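# Transfer deep-well block from nest N1 to nest N2

## Task

Take the 96-well deep-well block out of plate nest N1 and put it into plate nest N2. It must rest level within N2's locators, and well A1 (the block's cut-off corner) must be at the nest corner labelled A1. A drop of a few millimetres while placing it in N2 is fine, but a much larger drop there fails. The block must stay correctly placed without the robot holding it, so release it and move the gripper away at the end.

## Robot and tools

Robot: a single FR3 arm with seven joints and a parallel gripper, plus a wrist camera. Looking from the arm's base, N1 is the right-hand nest and N2 is the other one. Well A1 sits at the block's cut-off corner. A loose object may occasionally get a brief push from outside.

Frame: the scene frame has its origin on the table surface straight below the arm base. +z is up, and +y is to the left when facing along +x. The base may be tilted relative to the table. Each result reports end_effector_position (metres) and end_effector_quat_wxyz for the gripper in this frame. That reported position can drift from the true one, more so at long reach. end_effector_position is the point between the pads when closed. Closed fingertips extend about 33 mm past it, fully open ones about 9 mm. The fingers point along the gripper's +z axis and open and close along its y axis. Closing pushes the fingertips roughly 24 mm further from the arm, so leave that gap above a surface.

Tool execute_actions, argument actions: a list holding one action, one wait, or nothing.
- Empty list: sends no command and returns the current state.
- Action: {"rows": [[...]], "steps": n}, n from 1 to 15 (default 15), each step 1/30 s. One row per step; when there are fewer rows than steps, the last row repeats.
- Wait: {"steps": n}, n up to 300, no new command; it returns when that many steps have gone by since the previous result, counting your reply time.
- Optional pictures (boolean) turns camera images in the result on or off; by default they come with every result.
A refused call sends nothing to the robot.

Each row is one list of 10 numbers for the single arm, in this order: arm/fr3_joint1 to arm/fr3_joint7, then gripper/position, gripper/force_limit, gripper/speed. The seven joint values are absolute target angles in radians, in the same form as the Joint positions line. Stated ranges: joint1 (waist) -2.744 to 2.744; joint2 (shoulder) -1.784 to 1.784; joint3 (upper arm roll) -2.901 to 2.901; joint4 (elbow) -3.042 to -0.152; joint5 (forearm roll) -2.807 to 2.807; joint6 (wrist pitch) 0.544 to 4.517; joint7 (wrist roll) -3.016 to 3.016. A target more than 0.018 rad beyond a stated end, and further out than the current angle, gets the call refused. True ends may differ from the stated ones by up to 0.018 rad either way; a target past the true end is clipped to it and may produce a "joint sent to its limit" line (possibly referring to an earlier action still running). Missing that line does not prove there is more room.

The three gripper values are absolute settings in [-1, 1]. position: +1 fully open (140 mm); pads touch near -0.8; -1 closes until blocked. force_limit: squeeze strength, on parts up to 40 mm wide about 14 N at -1, 60 N at 0, 107 N at +1. speed: pad gap rate, about 30 mm/s at -1, 140 at 0, 250 at +1.

Motion limits: each step, a joint's target is held within a fixed distance of its measured angle: 0.248 rad for joints 1 to 4, 0.677 for joint5, 0.715 for joint6, 1.54 for joint7. If the targets would place the gripper over 70 mm from where it is measured, all targets are pulled back proportionally. Distant targets therefore take several calls. Between calls the arm keeps heading for the last row sent until it nearly stops moving or a step is HELD; only a new action resumes travel.

Result lines: Joint positions and Joint velocities list the joints in row order (rad, rad/s). position_measured is in counts, non-linear: 3 fully open, 230 pads together. object_status: 0 moving; 1 blocked while opening; 2 blocked while closing (a grip); 3 reached the requested position or pads met (a thin item may still be held). It updates shortly after the fingers halt. To grip, send position -1 and confirm status 2. Stopped fingers stay put until position changes by 0.01 or more, or the object slips or is lost. With status 2, a new force_limit only applies along with a new position value (for example switch -1 to -0.98). "joint command not followed" means the clearance check altered or blocked targets; mounting blocks and posts count as part of the arm. HELD marks steps where your row was not fully sent. MOTOR HOT warns of heating from holding loads; reaching the limit brakes the arm (OVER-TEMPERATURE FAULT) until it cools.

Faults: joint contact torque reaching its load limit (85 N m for joints 1 to 4, 11 N m for joints 5 to 7) or any outside force reaching 85 N (held weight included) halts the arm for 10 s and drops the rest of the call. Avoid pressing hard, slamming, dropping or letting the block slip, and never knock anything off the table; that ends the scene.

Tool zoom_image: camera (cam_head_left, cam_head_right, cam_high, cam_low, cam_wrist) and region [x0, y0, x1, y1] in pixels of that camera's latest image, origin top-left, at most 504 by 504. Image sizes: head, high and low cameras 896x504, wrist 504x504. Calibration per camera is given with K, distortion and T_world_to_cam; fixed cameras may be off by a couple of degrees and some millimetres.

Tool finished_scene: argument scene, the current scene number. Its result gives the next scene's task. Replying with no tool call ends all remaining scenes.

Typical order: look, open gripper, move above the block in N1, descend, close and check status 2, lift, carry to N2, orient A1 to the marked corner, lower until nearly seated, open, rise away, then finish.

Each tool is called after "Request:" as name(argument=value, ...) on one line, values as JSON.

## Session

Request:
execute_actions(actions=[])

Scene clock: 0.00 s of 8400.00 s.
end_effector_position=(+0.2740, -0.3063, +0.3436) position_measured=3 object_status=3 end_effector_quat_wxyz=(-0.122, +0.279, +0.932, -0.194)
Joint positions: [-0.784 -0.385  0.283 -2.32  -0.362  1.797  1.69 ]
Joint velocities: [ 0.001 -0.001  0.001  0.001 -0.001  0.002 -0.002]
camera_calibration (this result's frames):
cam_wrist: T_world_to_cam=[[0.478581, 0.763956, -0.432818, 0.248279], [0.876357, -0.446133, 0.181558, -0.441509], [-0.0543922, -0.466193, -0.883009, 0.362311], [0, 0, 0, 1]] pos_world=[0.287805, -0.217739, 0.507542]

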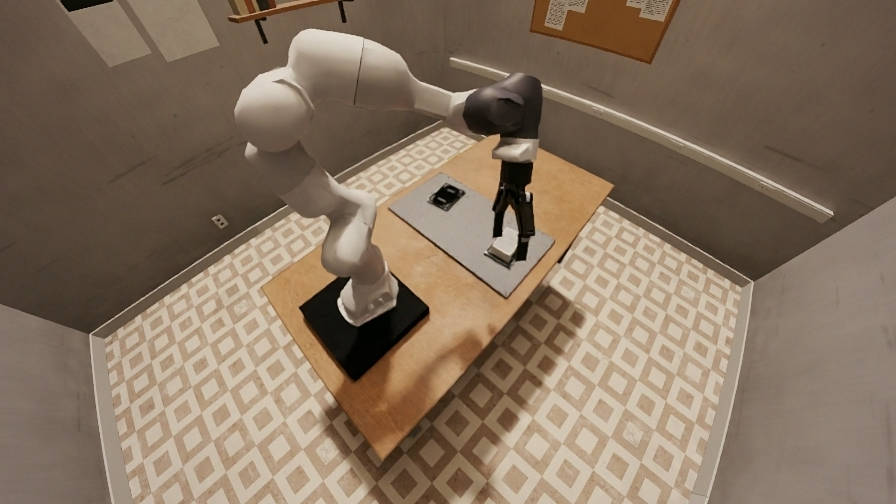

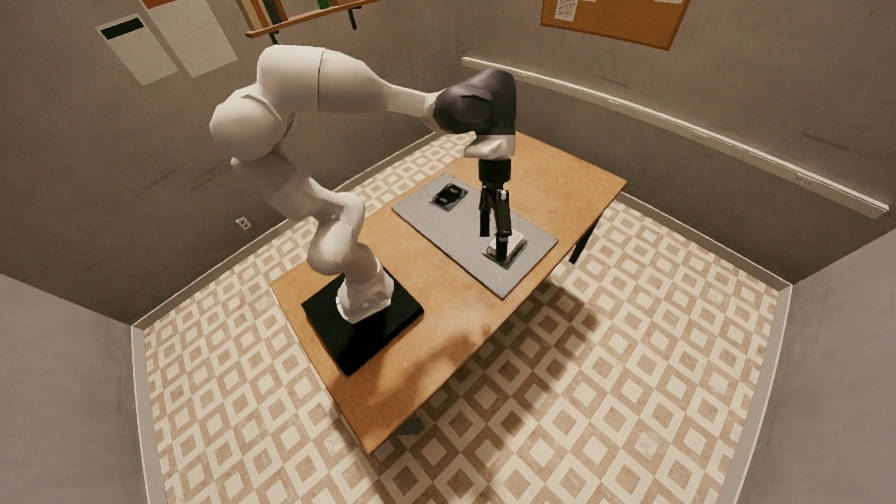

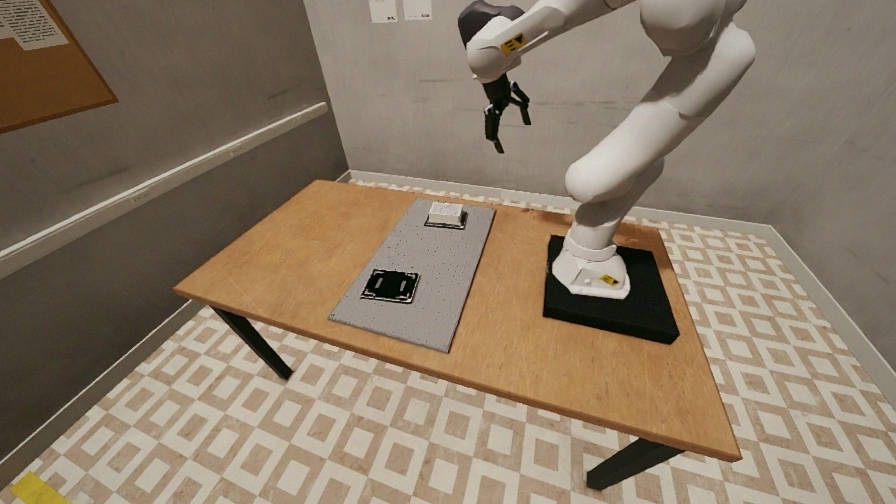

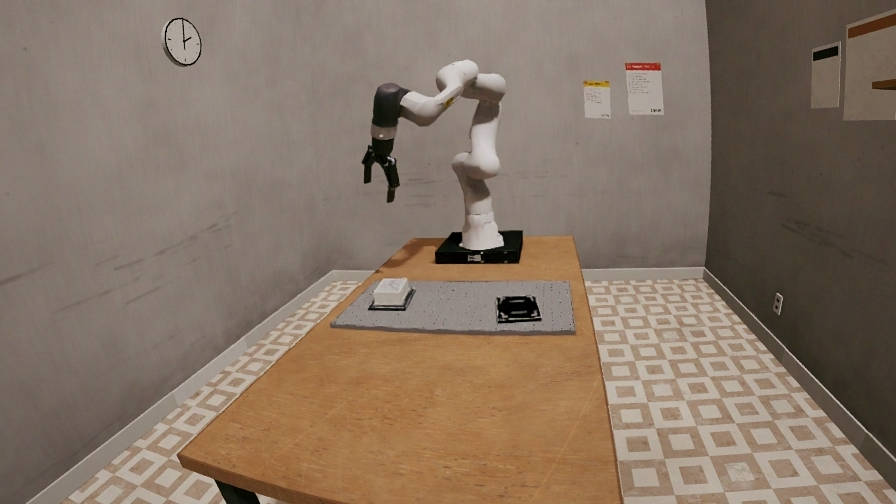

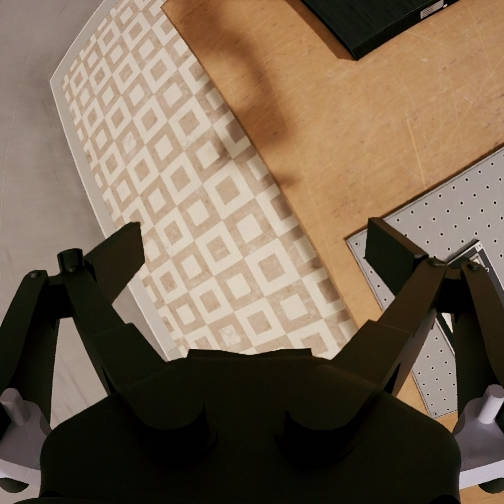

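Request:
zoom_image(camera="cam_high", region=[410, 190, 480, 240])

Request:
zoom_image(camera="cam_high", region=[350, 260, 430, 312])

Request:
zoom_image(camera="cam_low", region=[355, 268, 430, 320])

Request:
zoom_image(camera="cam_low", region=[482, 285, 557, 332])

Request:
zoom_image(camera="cam_head_left", region=[415, 172, 480, 222])

Request:
zoom_image(camera="cam_head_left", region=[470, 215, 545, 280])

Request:
zoom_image(camera="cam_head_right", region=[470, 215, 545, 280])

Request:
zoom_image(camera="cam_wrist", region=[404, 210, 504, 350])

Region (410, 190, 480, 240) of cam_high's 896x504 image, scaled by 7.200, with more detail than that image has; it fills the top 360 rows of this view, and the rest is white.

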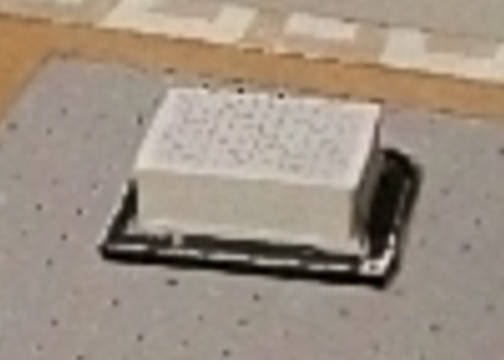

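Region (350, 260, 430, 312) of cam_high's 896x504 image, scaled by 6.300, with more detail than that image has; it fills the top 328 rows of this view, and the rest is white.

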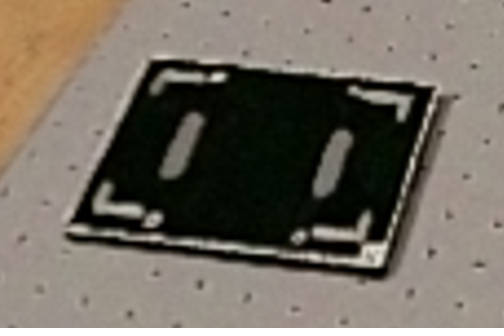

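Region (355, 268, 430, 320) of cam_low's 896x504 image, scaled by 6.720, with more detail than that image has; it fills the top 349 rows of this view, and the rest is white.

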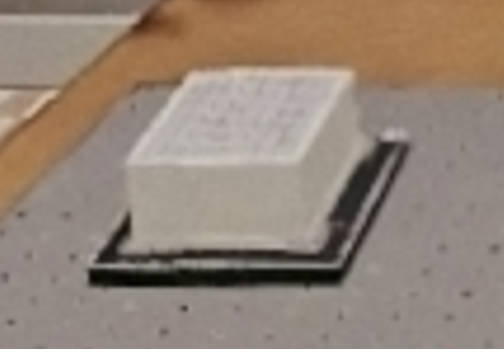

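Region (482, 285, 557, 332) of cam_low's 896x504 image, scaled by 6.720, with more detail than that image has; it fills the top 316 rows of this view, and the rest is white.

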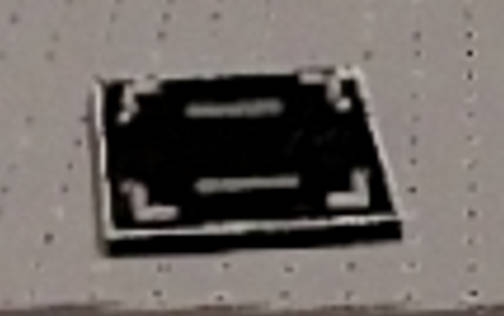

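Region (415, 172, 480, 222) of cam_head_left's 896x504 image, scaled by 7.754, with more detail than that image has; it fills the top 388 rows of this view, and the rest is white.

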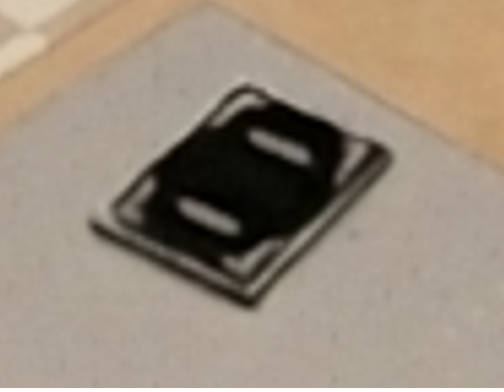

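Region (470, 215, 545, 280) of cam_head_left's 896x504 image, scaled by 6.720, with more detail than that image has; it fills the top 437 rows of this view, and the rest is white.

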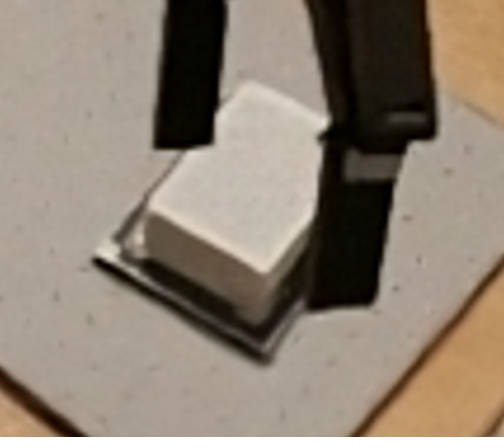

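Region (470, 215, 545, 280) of cam_head_right's 896x504 image, scaled by 6.720, with more detail than that image has; it fills the top 437 rows of this view, and the rest is white.

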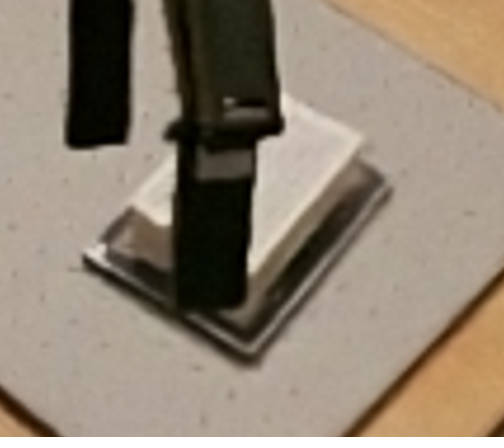

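Region (404, 210, 504, 350) of cam_wrist's 504x504 image, scaled by 3.600, with more detail than that image has; it fills the left 360 columns of this view, and the rest is white.

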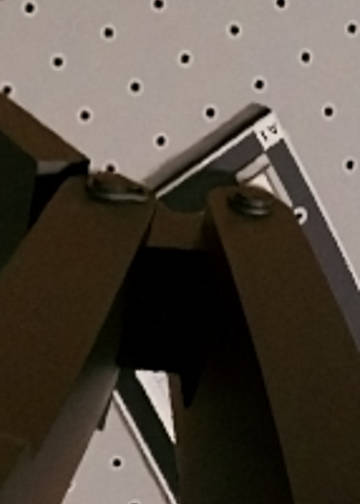

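Request:
execute_actions(actions=[{"rows": [[-0.7833,-0.3841,0.2826,-2.3199,-0.3615,1.797,1.6713,1,-0.4,0],[-0.7813,-0.3815,0.2812,-2.3196,-0.3599,1.797,1.6508,1,-0.4,0],[-0.7779,-0.3772,0.2791,-2.319,-0.3573,1.8075,1.6286,1,-0.4,0],[-0.7731,-0.3712,0.276,-2.3183,-0.3538,1.8198,1.6048,1,-0.4,0],[-0.7671,-0.3635,0.2722,-2.3173,-0.3492,1.8339,1.5797,1,-0.4,0],[-0.7598,-0.3541,0.2675,-2.3161,-0.3437,1.8497,1.5533,1,-0.4,0],[-0.7512,-0.3432,0.262,-2.3147,-0.3372,1.8671,1.5258,1,-0.4,0],[-0.7416,-0.3308,0.2558,-2.3132,-0.3299,1.8862,1.4974,1,-0.4,0],[-0.7307,-0.3168,0.2489,-2.3114,-0.3217,1.9067,1.4683,1,-0.4,0],[-0.7189,-0.3015,0.2413,-2.3095,-0.3127,1.9285,1.4386,1,-0.4,0],[-0.7061,-0.2848,0.233,-2.3075,-0.303,1.9516,1.4085,1,-0.4,0],[-0.6924,-0.2669,0.2243,-2.3053,-0.2926,1.9759,1.3782,1,-0.4,0],[-0.6779,-0.2478,0.215,-2.303,-0.2817,2.0012,1.3479,1,-0.4,0],[-0.6627,-0.2277,0.2052,-2.3005,-0.2701,2.0274,1.3178,1,-0.4,0],[-0.6468,-0.2066,0.195,-2.298,-0.2581,2.0544,1.2881,1,-0.4,0]], "steps": 15}], pictures=false)

Request:
execute_actions(actions=[{"rows": [[-0.6304,-0.1846,0.1845,-2.2953,-0.2457,2.082,1.2589,1,-0.4,0],[-0.6136,-0.1618,0.1738,-2.2926,-0.233,2.1101,1.2304,1,-0.4,0],[-0.5965,-0.1384,0.1628,-2.2899,-0.2201,2.1387,1.2029,1,-0.4,0],[-0.5792,-0.1144,0.1517,-2.2871,-0.207,2.1674,1.1764,1,-0.4,0],[-0.5618,-0.0901,0.1405,-2.2843,-0.1938,2.1963,1.1512,1,-0.4,0],[-0.5443,-0.0654,0.1293,-2.2815,-0.1805,2.2251,1.1273,1,-0.4,0],[-0.527,-0.0406,0.1182,-2.2787,-0.1674,2.2537,1.105,1,-0.4,0],[-0.5099,-0.0156,0.1072,-2.276,-0.1545,2.282,1.0844,1,-0.4,0],[-0.4931,0.0092,0.0965,-2.2733,-0.1418,2.3098,1.0656,1,-0.4,0],[-0.4767,0.0339,0.086,-2.2706,-0.1294,2.3371,1.0487,1,-0.4,0],[-0.4608,0.0582,0.0758,-2.2681,-0.1174,2.3636,1.0338,1,-0.4,0],[-0.4456,0.0822,0.066,-2.2656,-0.1058,2.3892,1.0211,1,-0.4,0],[-0.4311,0.1056,0.0567,-2.2633,-0.0949,2.4139,1.0105,1,-0.4,0],[-0.4174,0.1284,0.048,-2.2611,-0.0845,2.4375,1.0022,1,-0.4,0],[-0.4046,0.1504,0.0397,-2.2591,-0.0748,2.4598,0.9962,1,-0.4,0]], "steps": 15}], pictures=false)

Request:
execute_actions(actions=[{"rows": [[-0.3928,0.1715,0.0321,-2.2572,-0.0658,2.4809,0.9926,1,-0.4,0],[-0.3819,0.1916,0.0252,-2.2554,-0.0576,2.5004,0.9913,1,-0.4,0],[-0.3723,0.2107,0.019,-2.2539,-0.0503,2.5185,0.9924,1,-0.4,0],[-0.3637,0.2286,0.0135,-2.2525,-0.0438,2.5349,0.9959,1,-0.4,0],[-0.3564,0.2453,0.0088,-2.2513,-0.0383,2.5497,1.0017,1,-0.4,0],[-0.3504,0.2606,0.005,-2.2503,-0.0337,2.5627,1.0099,1,-0.4,0],[-0.3456,0.2746,0.0019,-2.2496,-0.0302,2.5739,1.0203,1,-0.4,0],[-0.3422,0.287,-0.0002,-2.249,-0.0276,2.5831,1.0329,1,-0.4,0],[-0.3402,0.2979,-0.0016,-2.2487,-0.026,2.5905,1.0476,1,-0.4,0],[-0.3395,0.3073,-0.002,-2.2486,-0.0255,2.5959,1.0644,1,-0.4,0],[-0.3395,0.315,-0.002,-2.2486,-0.0255,2.5993,1.0644,1,-0.4,0],[-0.3395,0.321,-0.002,-2.2486,-0.0255,2.6007,1.0644,1,-0.4,0],[-0.3395,0.3253,-0.002,-2.2486,-0.0255,2.6,1.0644,1,-0.4,0],[-0.3395,0.3279,-0.002,-2.2486,-0.0255,2.5974,1.0644,1,-0.4,0],[-0.3395,0.3288,-0.002,-2.2486,-0.0255,2.5928,1.0644,1,-0.4,0]], "steps": 15}], pictures=false)

Request:
execute_actions(actions=[{"rows": [[-0.3395,0.3288,-0.002,-2.2486,-0.0255,2.5862,1.0644,1,-0.4,0],[-0.3395,0.3288,-0.002,-2.2486,-0.0255,2.5776,1.0644,1,-0.4,0]], "steps": 8}])

Request:
zoom_image(camera="cam_wrist", region=[145, 100, 245, 190])

Request:
zoom_image(camera="cam_wrist", region=[255, 100, 355, 190])

Request:
zoom_image(camera="cam_wrist", region=[150, 270, 250, 360])

Request:
zoom_image(camera="cam_wrist", region=[255, 270, 355, 360])

Scene clock: 120.50 s of 8400.00 s.
end_effector_position=(+0.3416, -0.2908, +0.2920) position_measured=3 object_status=3 end_effector_quat_wxyz=(-0.095, +0.153, +0.975, -0.130)
Joint positions: [-0.679 -0.25   0.215 -2.303 -0.294  1.954  1.488]
Joint velocities: [ 0.375  0.562 -0.225  0.062  0.277  0.611 -0.654]
Steps of this call (steps 1 to 90: nothing new was sent; then 117.00 s passed at rest; steps 91 to 105: all 15 steps of this action). Readings (joint positions | what the end effector reports):
91: [-0.784 -0.385 0.283 -2.320 -0.362 1.797 1.688] | position_measured=3 object_status=3
92: [-0.783 -0.385 0.283 -2.320 -0.362 1.797 1.685] | position_measured=3 object_status=3
94: [-0.780 -0.381 0.281 -2.319 -0.361 1.802 1.672] | position_measured=3 object_status=3
98: [-0.759 -0.355 0.267 -2.316 -0.348 1.834 1.625] | position_measured=3 object_status=3
105: the state above

Scene clock: 121.00 s of 8400.00 s.
end_effector_position=(+0.4690, -0.2310, +0.1557) position_measured=3 object_status=3 end_effector_quat_wxyz=(-0.022, -0.040, +0.999, -0.023)
Joint positions: [-0.436  0.102  0.061 -2.265 -0.114  2.342  1.15 ]
Joint velocities: [ 0.377  0.675 -0.219  0.052  0.301  0.705 -0.499]
Steps of this call (steps 1 to 15: all 15 steps of this action). Readings (joint positions | what the end effector reports):
1: [-0.664 -0.230 0.205 -2.301 -0.283 1.976 1.465] | position_measured=3 object_status=3
2: [-0.648 -0.209 0.195 -2.298 -0.272 2.000 1.441] | position_measured=3 object_status=3
4: [-0.616 -0.165 0.175 -2.293 -0.249 2.050 1.392] | position_measured=3 object_status=3
8: [-0.548 -0.069 0.131 -2.282 -0.199 2.156 1.295] | position_measured=3 object_status=3
15: the state above

Scene clock: 121.50 s of 8400.00 s.
end_effector_position=(+0.5004, -0.2071, +0.0620) position_measured=3 object_status=3 end_effector_quat_wxyz=(-0.000, -0.072, +0.997, -0.002)
Joint positions: [-0.342  0.322  0.001 -2.252 -0.032  2.572  1.067]
Joint velocities: [ 0.004  0.114 -0.013  0.001  0.024  0.102  0.001]
Steps of this call (steps 1 to 15: all 15 steps of this action). Readings (joint positions | what the end effector reports):
1: [-0.423 0.124 0.052 -2.263 -0.103 2.366 1.134] | position_measured=3 object_status=3
2: [-0.410 0.146 0.044 -2.261 -0.093 2.390 1.119] | position_measured=3 object_status=3
4: [-0.387 0.188 0.030 -2.258 -0.075 2.434 1.095] | position_measured=3 object_status=3
8: [-0.356 0.257 0.010 -2.253 -0.048 2.507 1.069] | position_measured=3 object_status=3
15: the state above

Scene clock: 121.77 s of 8400.00 s.
end_effector_position=(+0.5004, -0.2074, +0.0599) position_measured=3 object_status=3 end_effector_quat_wxyz=(-0.000, -0.071, +0.997, -0.001)
Joint positions: [-0.342  0.328 -0.    -2.25  -0.03   2.575  1.067]
Joint velocities: [ 0.001  0.001  0.001  0.004  0.002  0.002 -0.002]
Steps of this call (steps 1 to 8: all 8 steps of this action). Readings (joint positions | what the end effector reports):
1: [-0.342 0.325 0.000 -2.252 -0.031 2.574 1.067] | position_measured=3 object_status=3
2: [-0.342 0.327 0.000 -2.252 -0.031 2.574 1.067] | position_measured=3 object_status=3
4: [-0.342 0.328 -0.000 -2.251 -0.030 2.574 1.067] | position_measured=3 object_status=3
8: the state above
camera_calibration (this result's frames):
cam_wrist: T_world_to_cam=[[-0.133676, 0.991016, -0.00430273, 0.269314], [0.936943, 0.127794, 0.32528, -0.46415], [0.322908, 0.0394506, -0.945608, 0.0900639], [0, 0, 0, 1]] pos_world=[0.4418, -0.211132, 0.237303]

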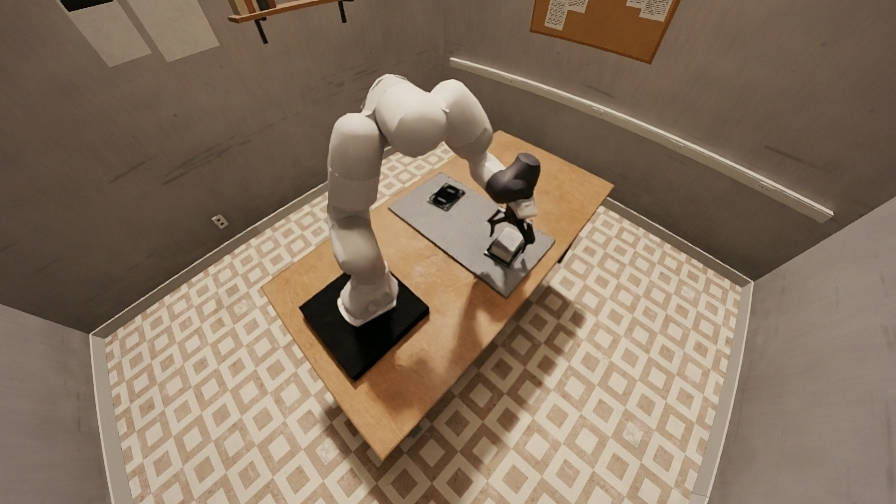

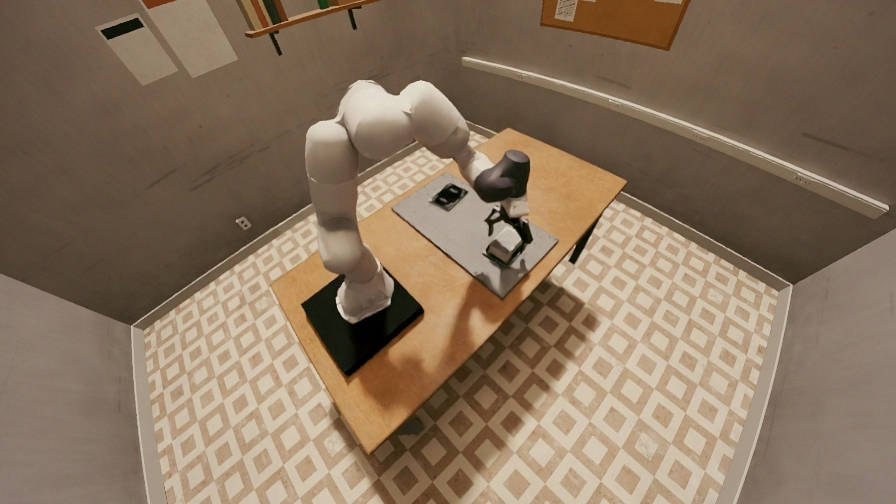

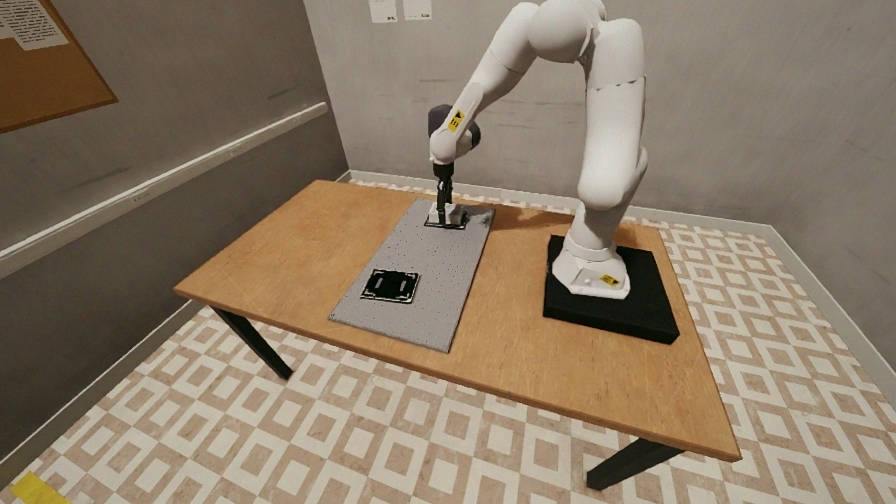

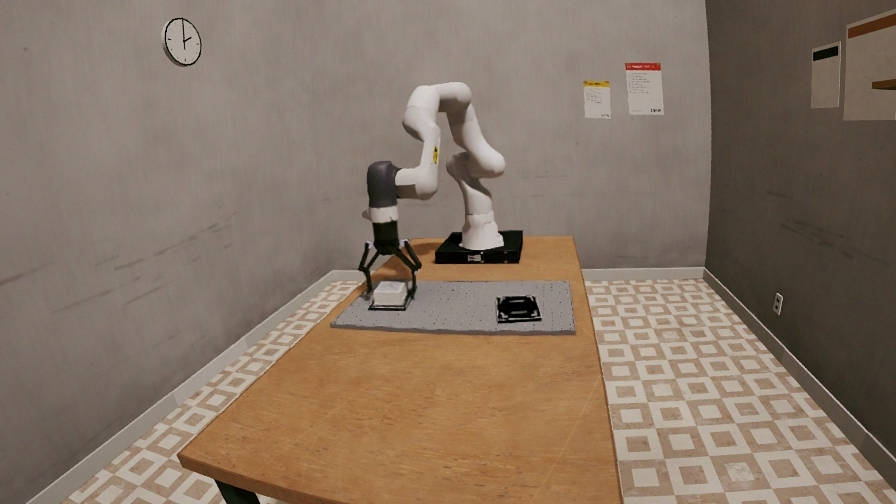

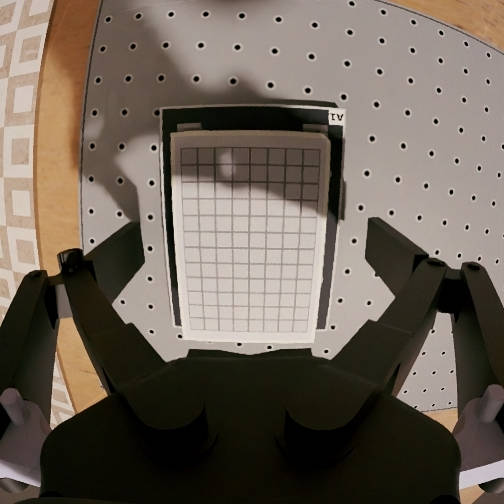

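Region (145, 100, 245, 190) of cam_wrist's 504x504 image, scaled by 5.040, with more detail than that image has; it fills the top 454 rows of this view, and the rest is white.

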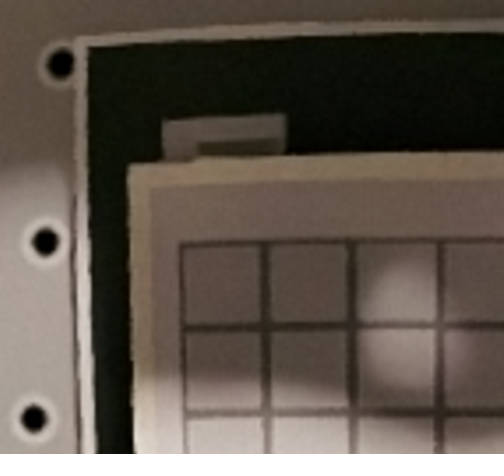

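Region (255, 100, 355, 190) of cam_wrist's 504x504 image, scaled by 5.040, with more detail than that image has; it fills the top 454 rows of this view, and the rest is white.

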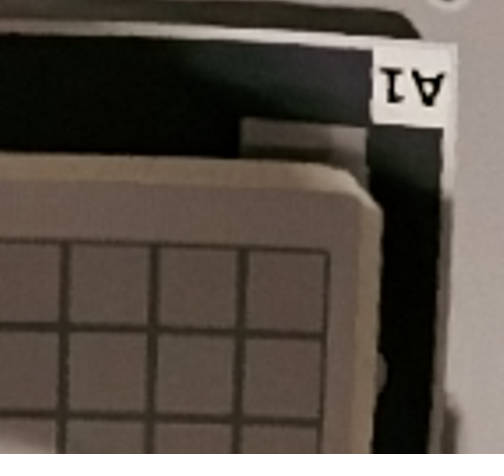

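Region (150, 270, 250, 360) of cam_wrist's 504x504 image, scaled by 5.040, with more detail than that image has; it fills the top 454 rows of this view, and the rest is white.

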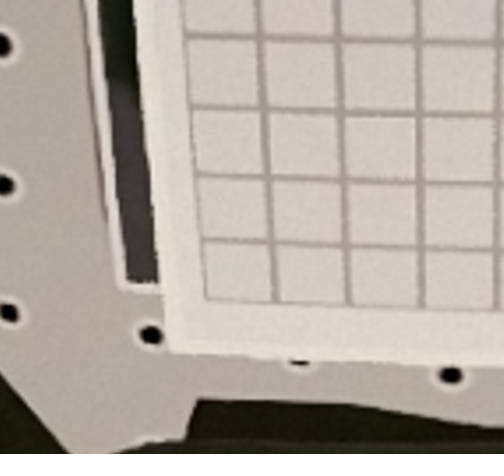

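Region (255, 270, 355, 360) of cam_wrist's 504x504 image, scaled by 5.040, with more detail than that image has; it fills the top 454 rows of this view, and the rest is white.

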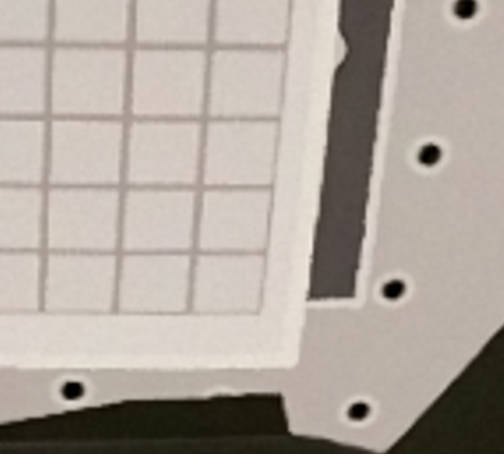

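Request:
zoom_image(camera="cam_wrist", region=[90, 200, 190, 290])

Request:
zoom_image(camera="cam_wrist", region=[315, 200, 415, 290])

Request:
zoom_image(camera="cam_wrist", region=[150, 330, 350, 420])

Region (90, 200, 190, 290) of cam_wrist's 504x504 image, scaled by 5.040, with more detail than that image has; it fills the top 454 rows of this view, and the rest is white.

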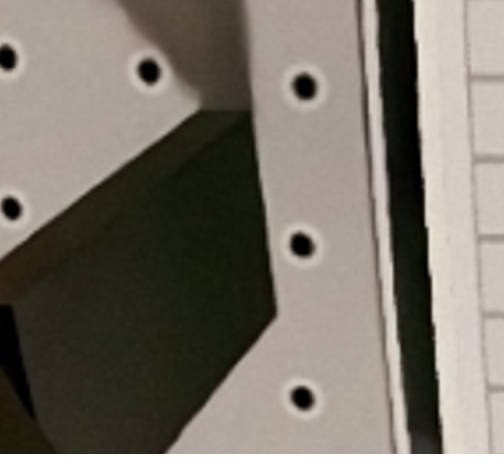

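Region (315, 200, 415, 290) of cam_wrist's 504x504 image, scaled by 5.040, with more detail than that image has; it fills the top 454 rows of this view, and the rest is white.

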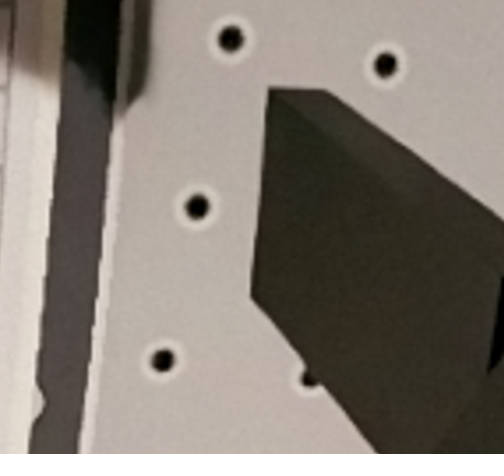

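Region (150, 330, 350, 420) of cam_wrist's 504x504 image, scaled by 2.520, with more detail than that image has; it fills the top 227 rows of this view, and the rest is white.

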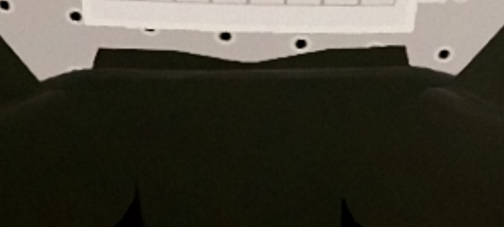

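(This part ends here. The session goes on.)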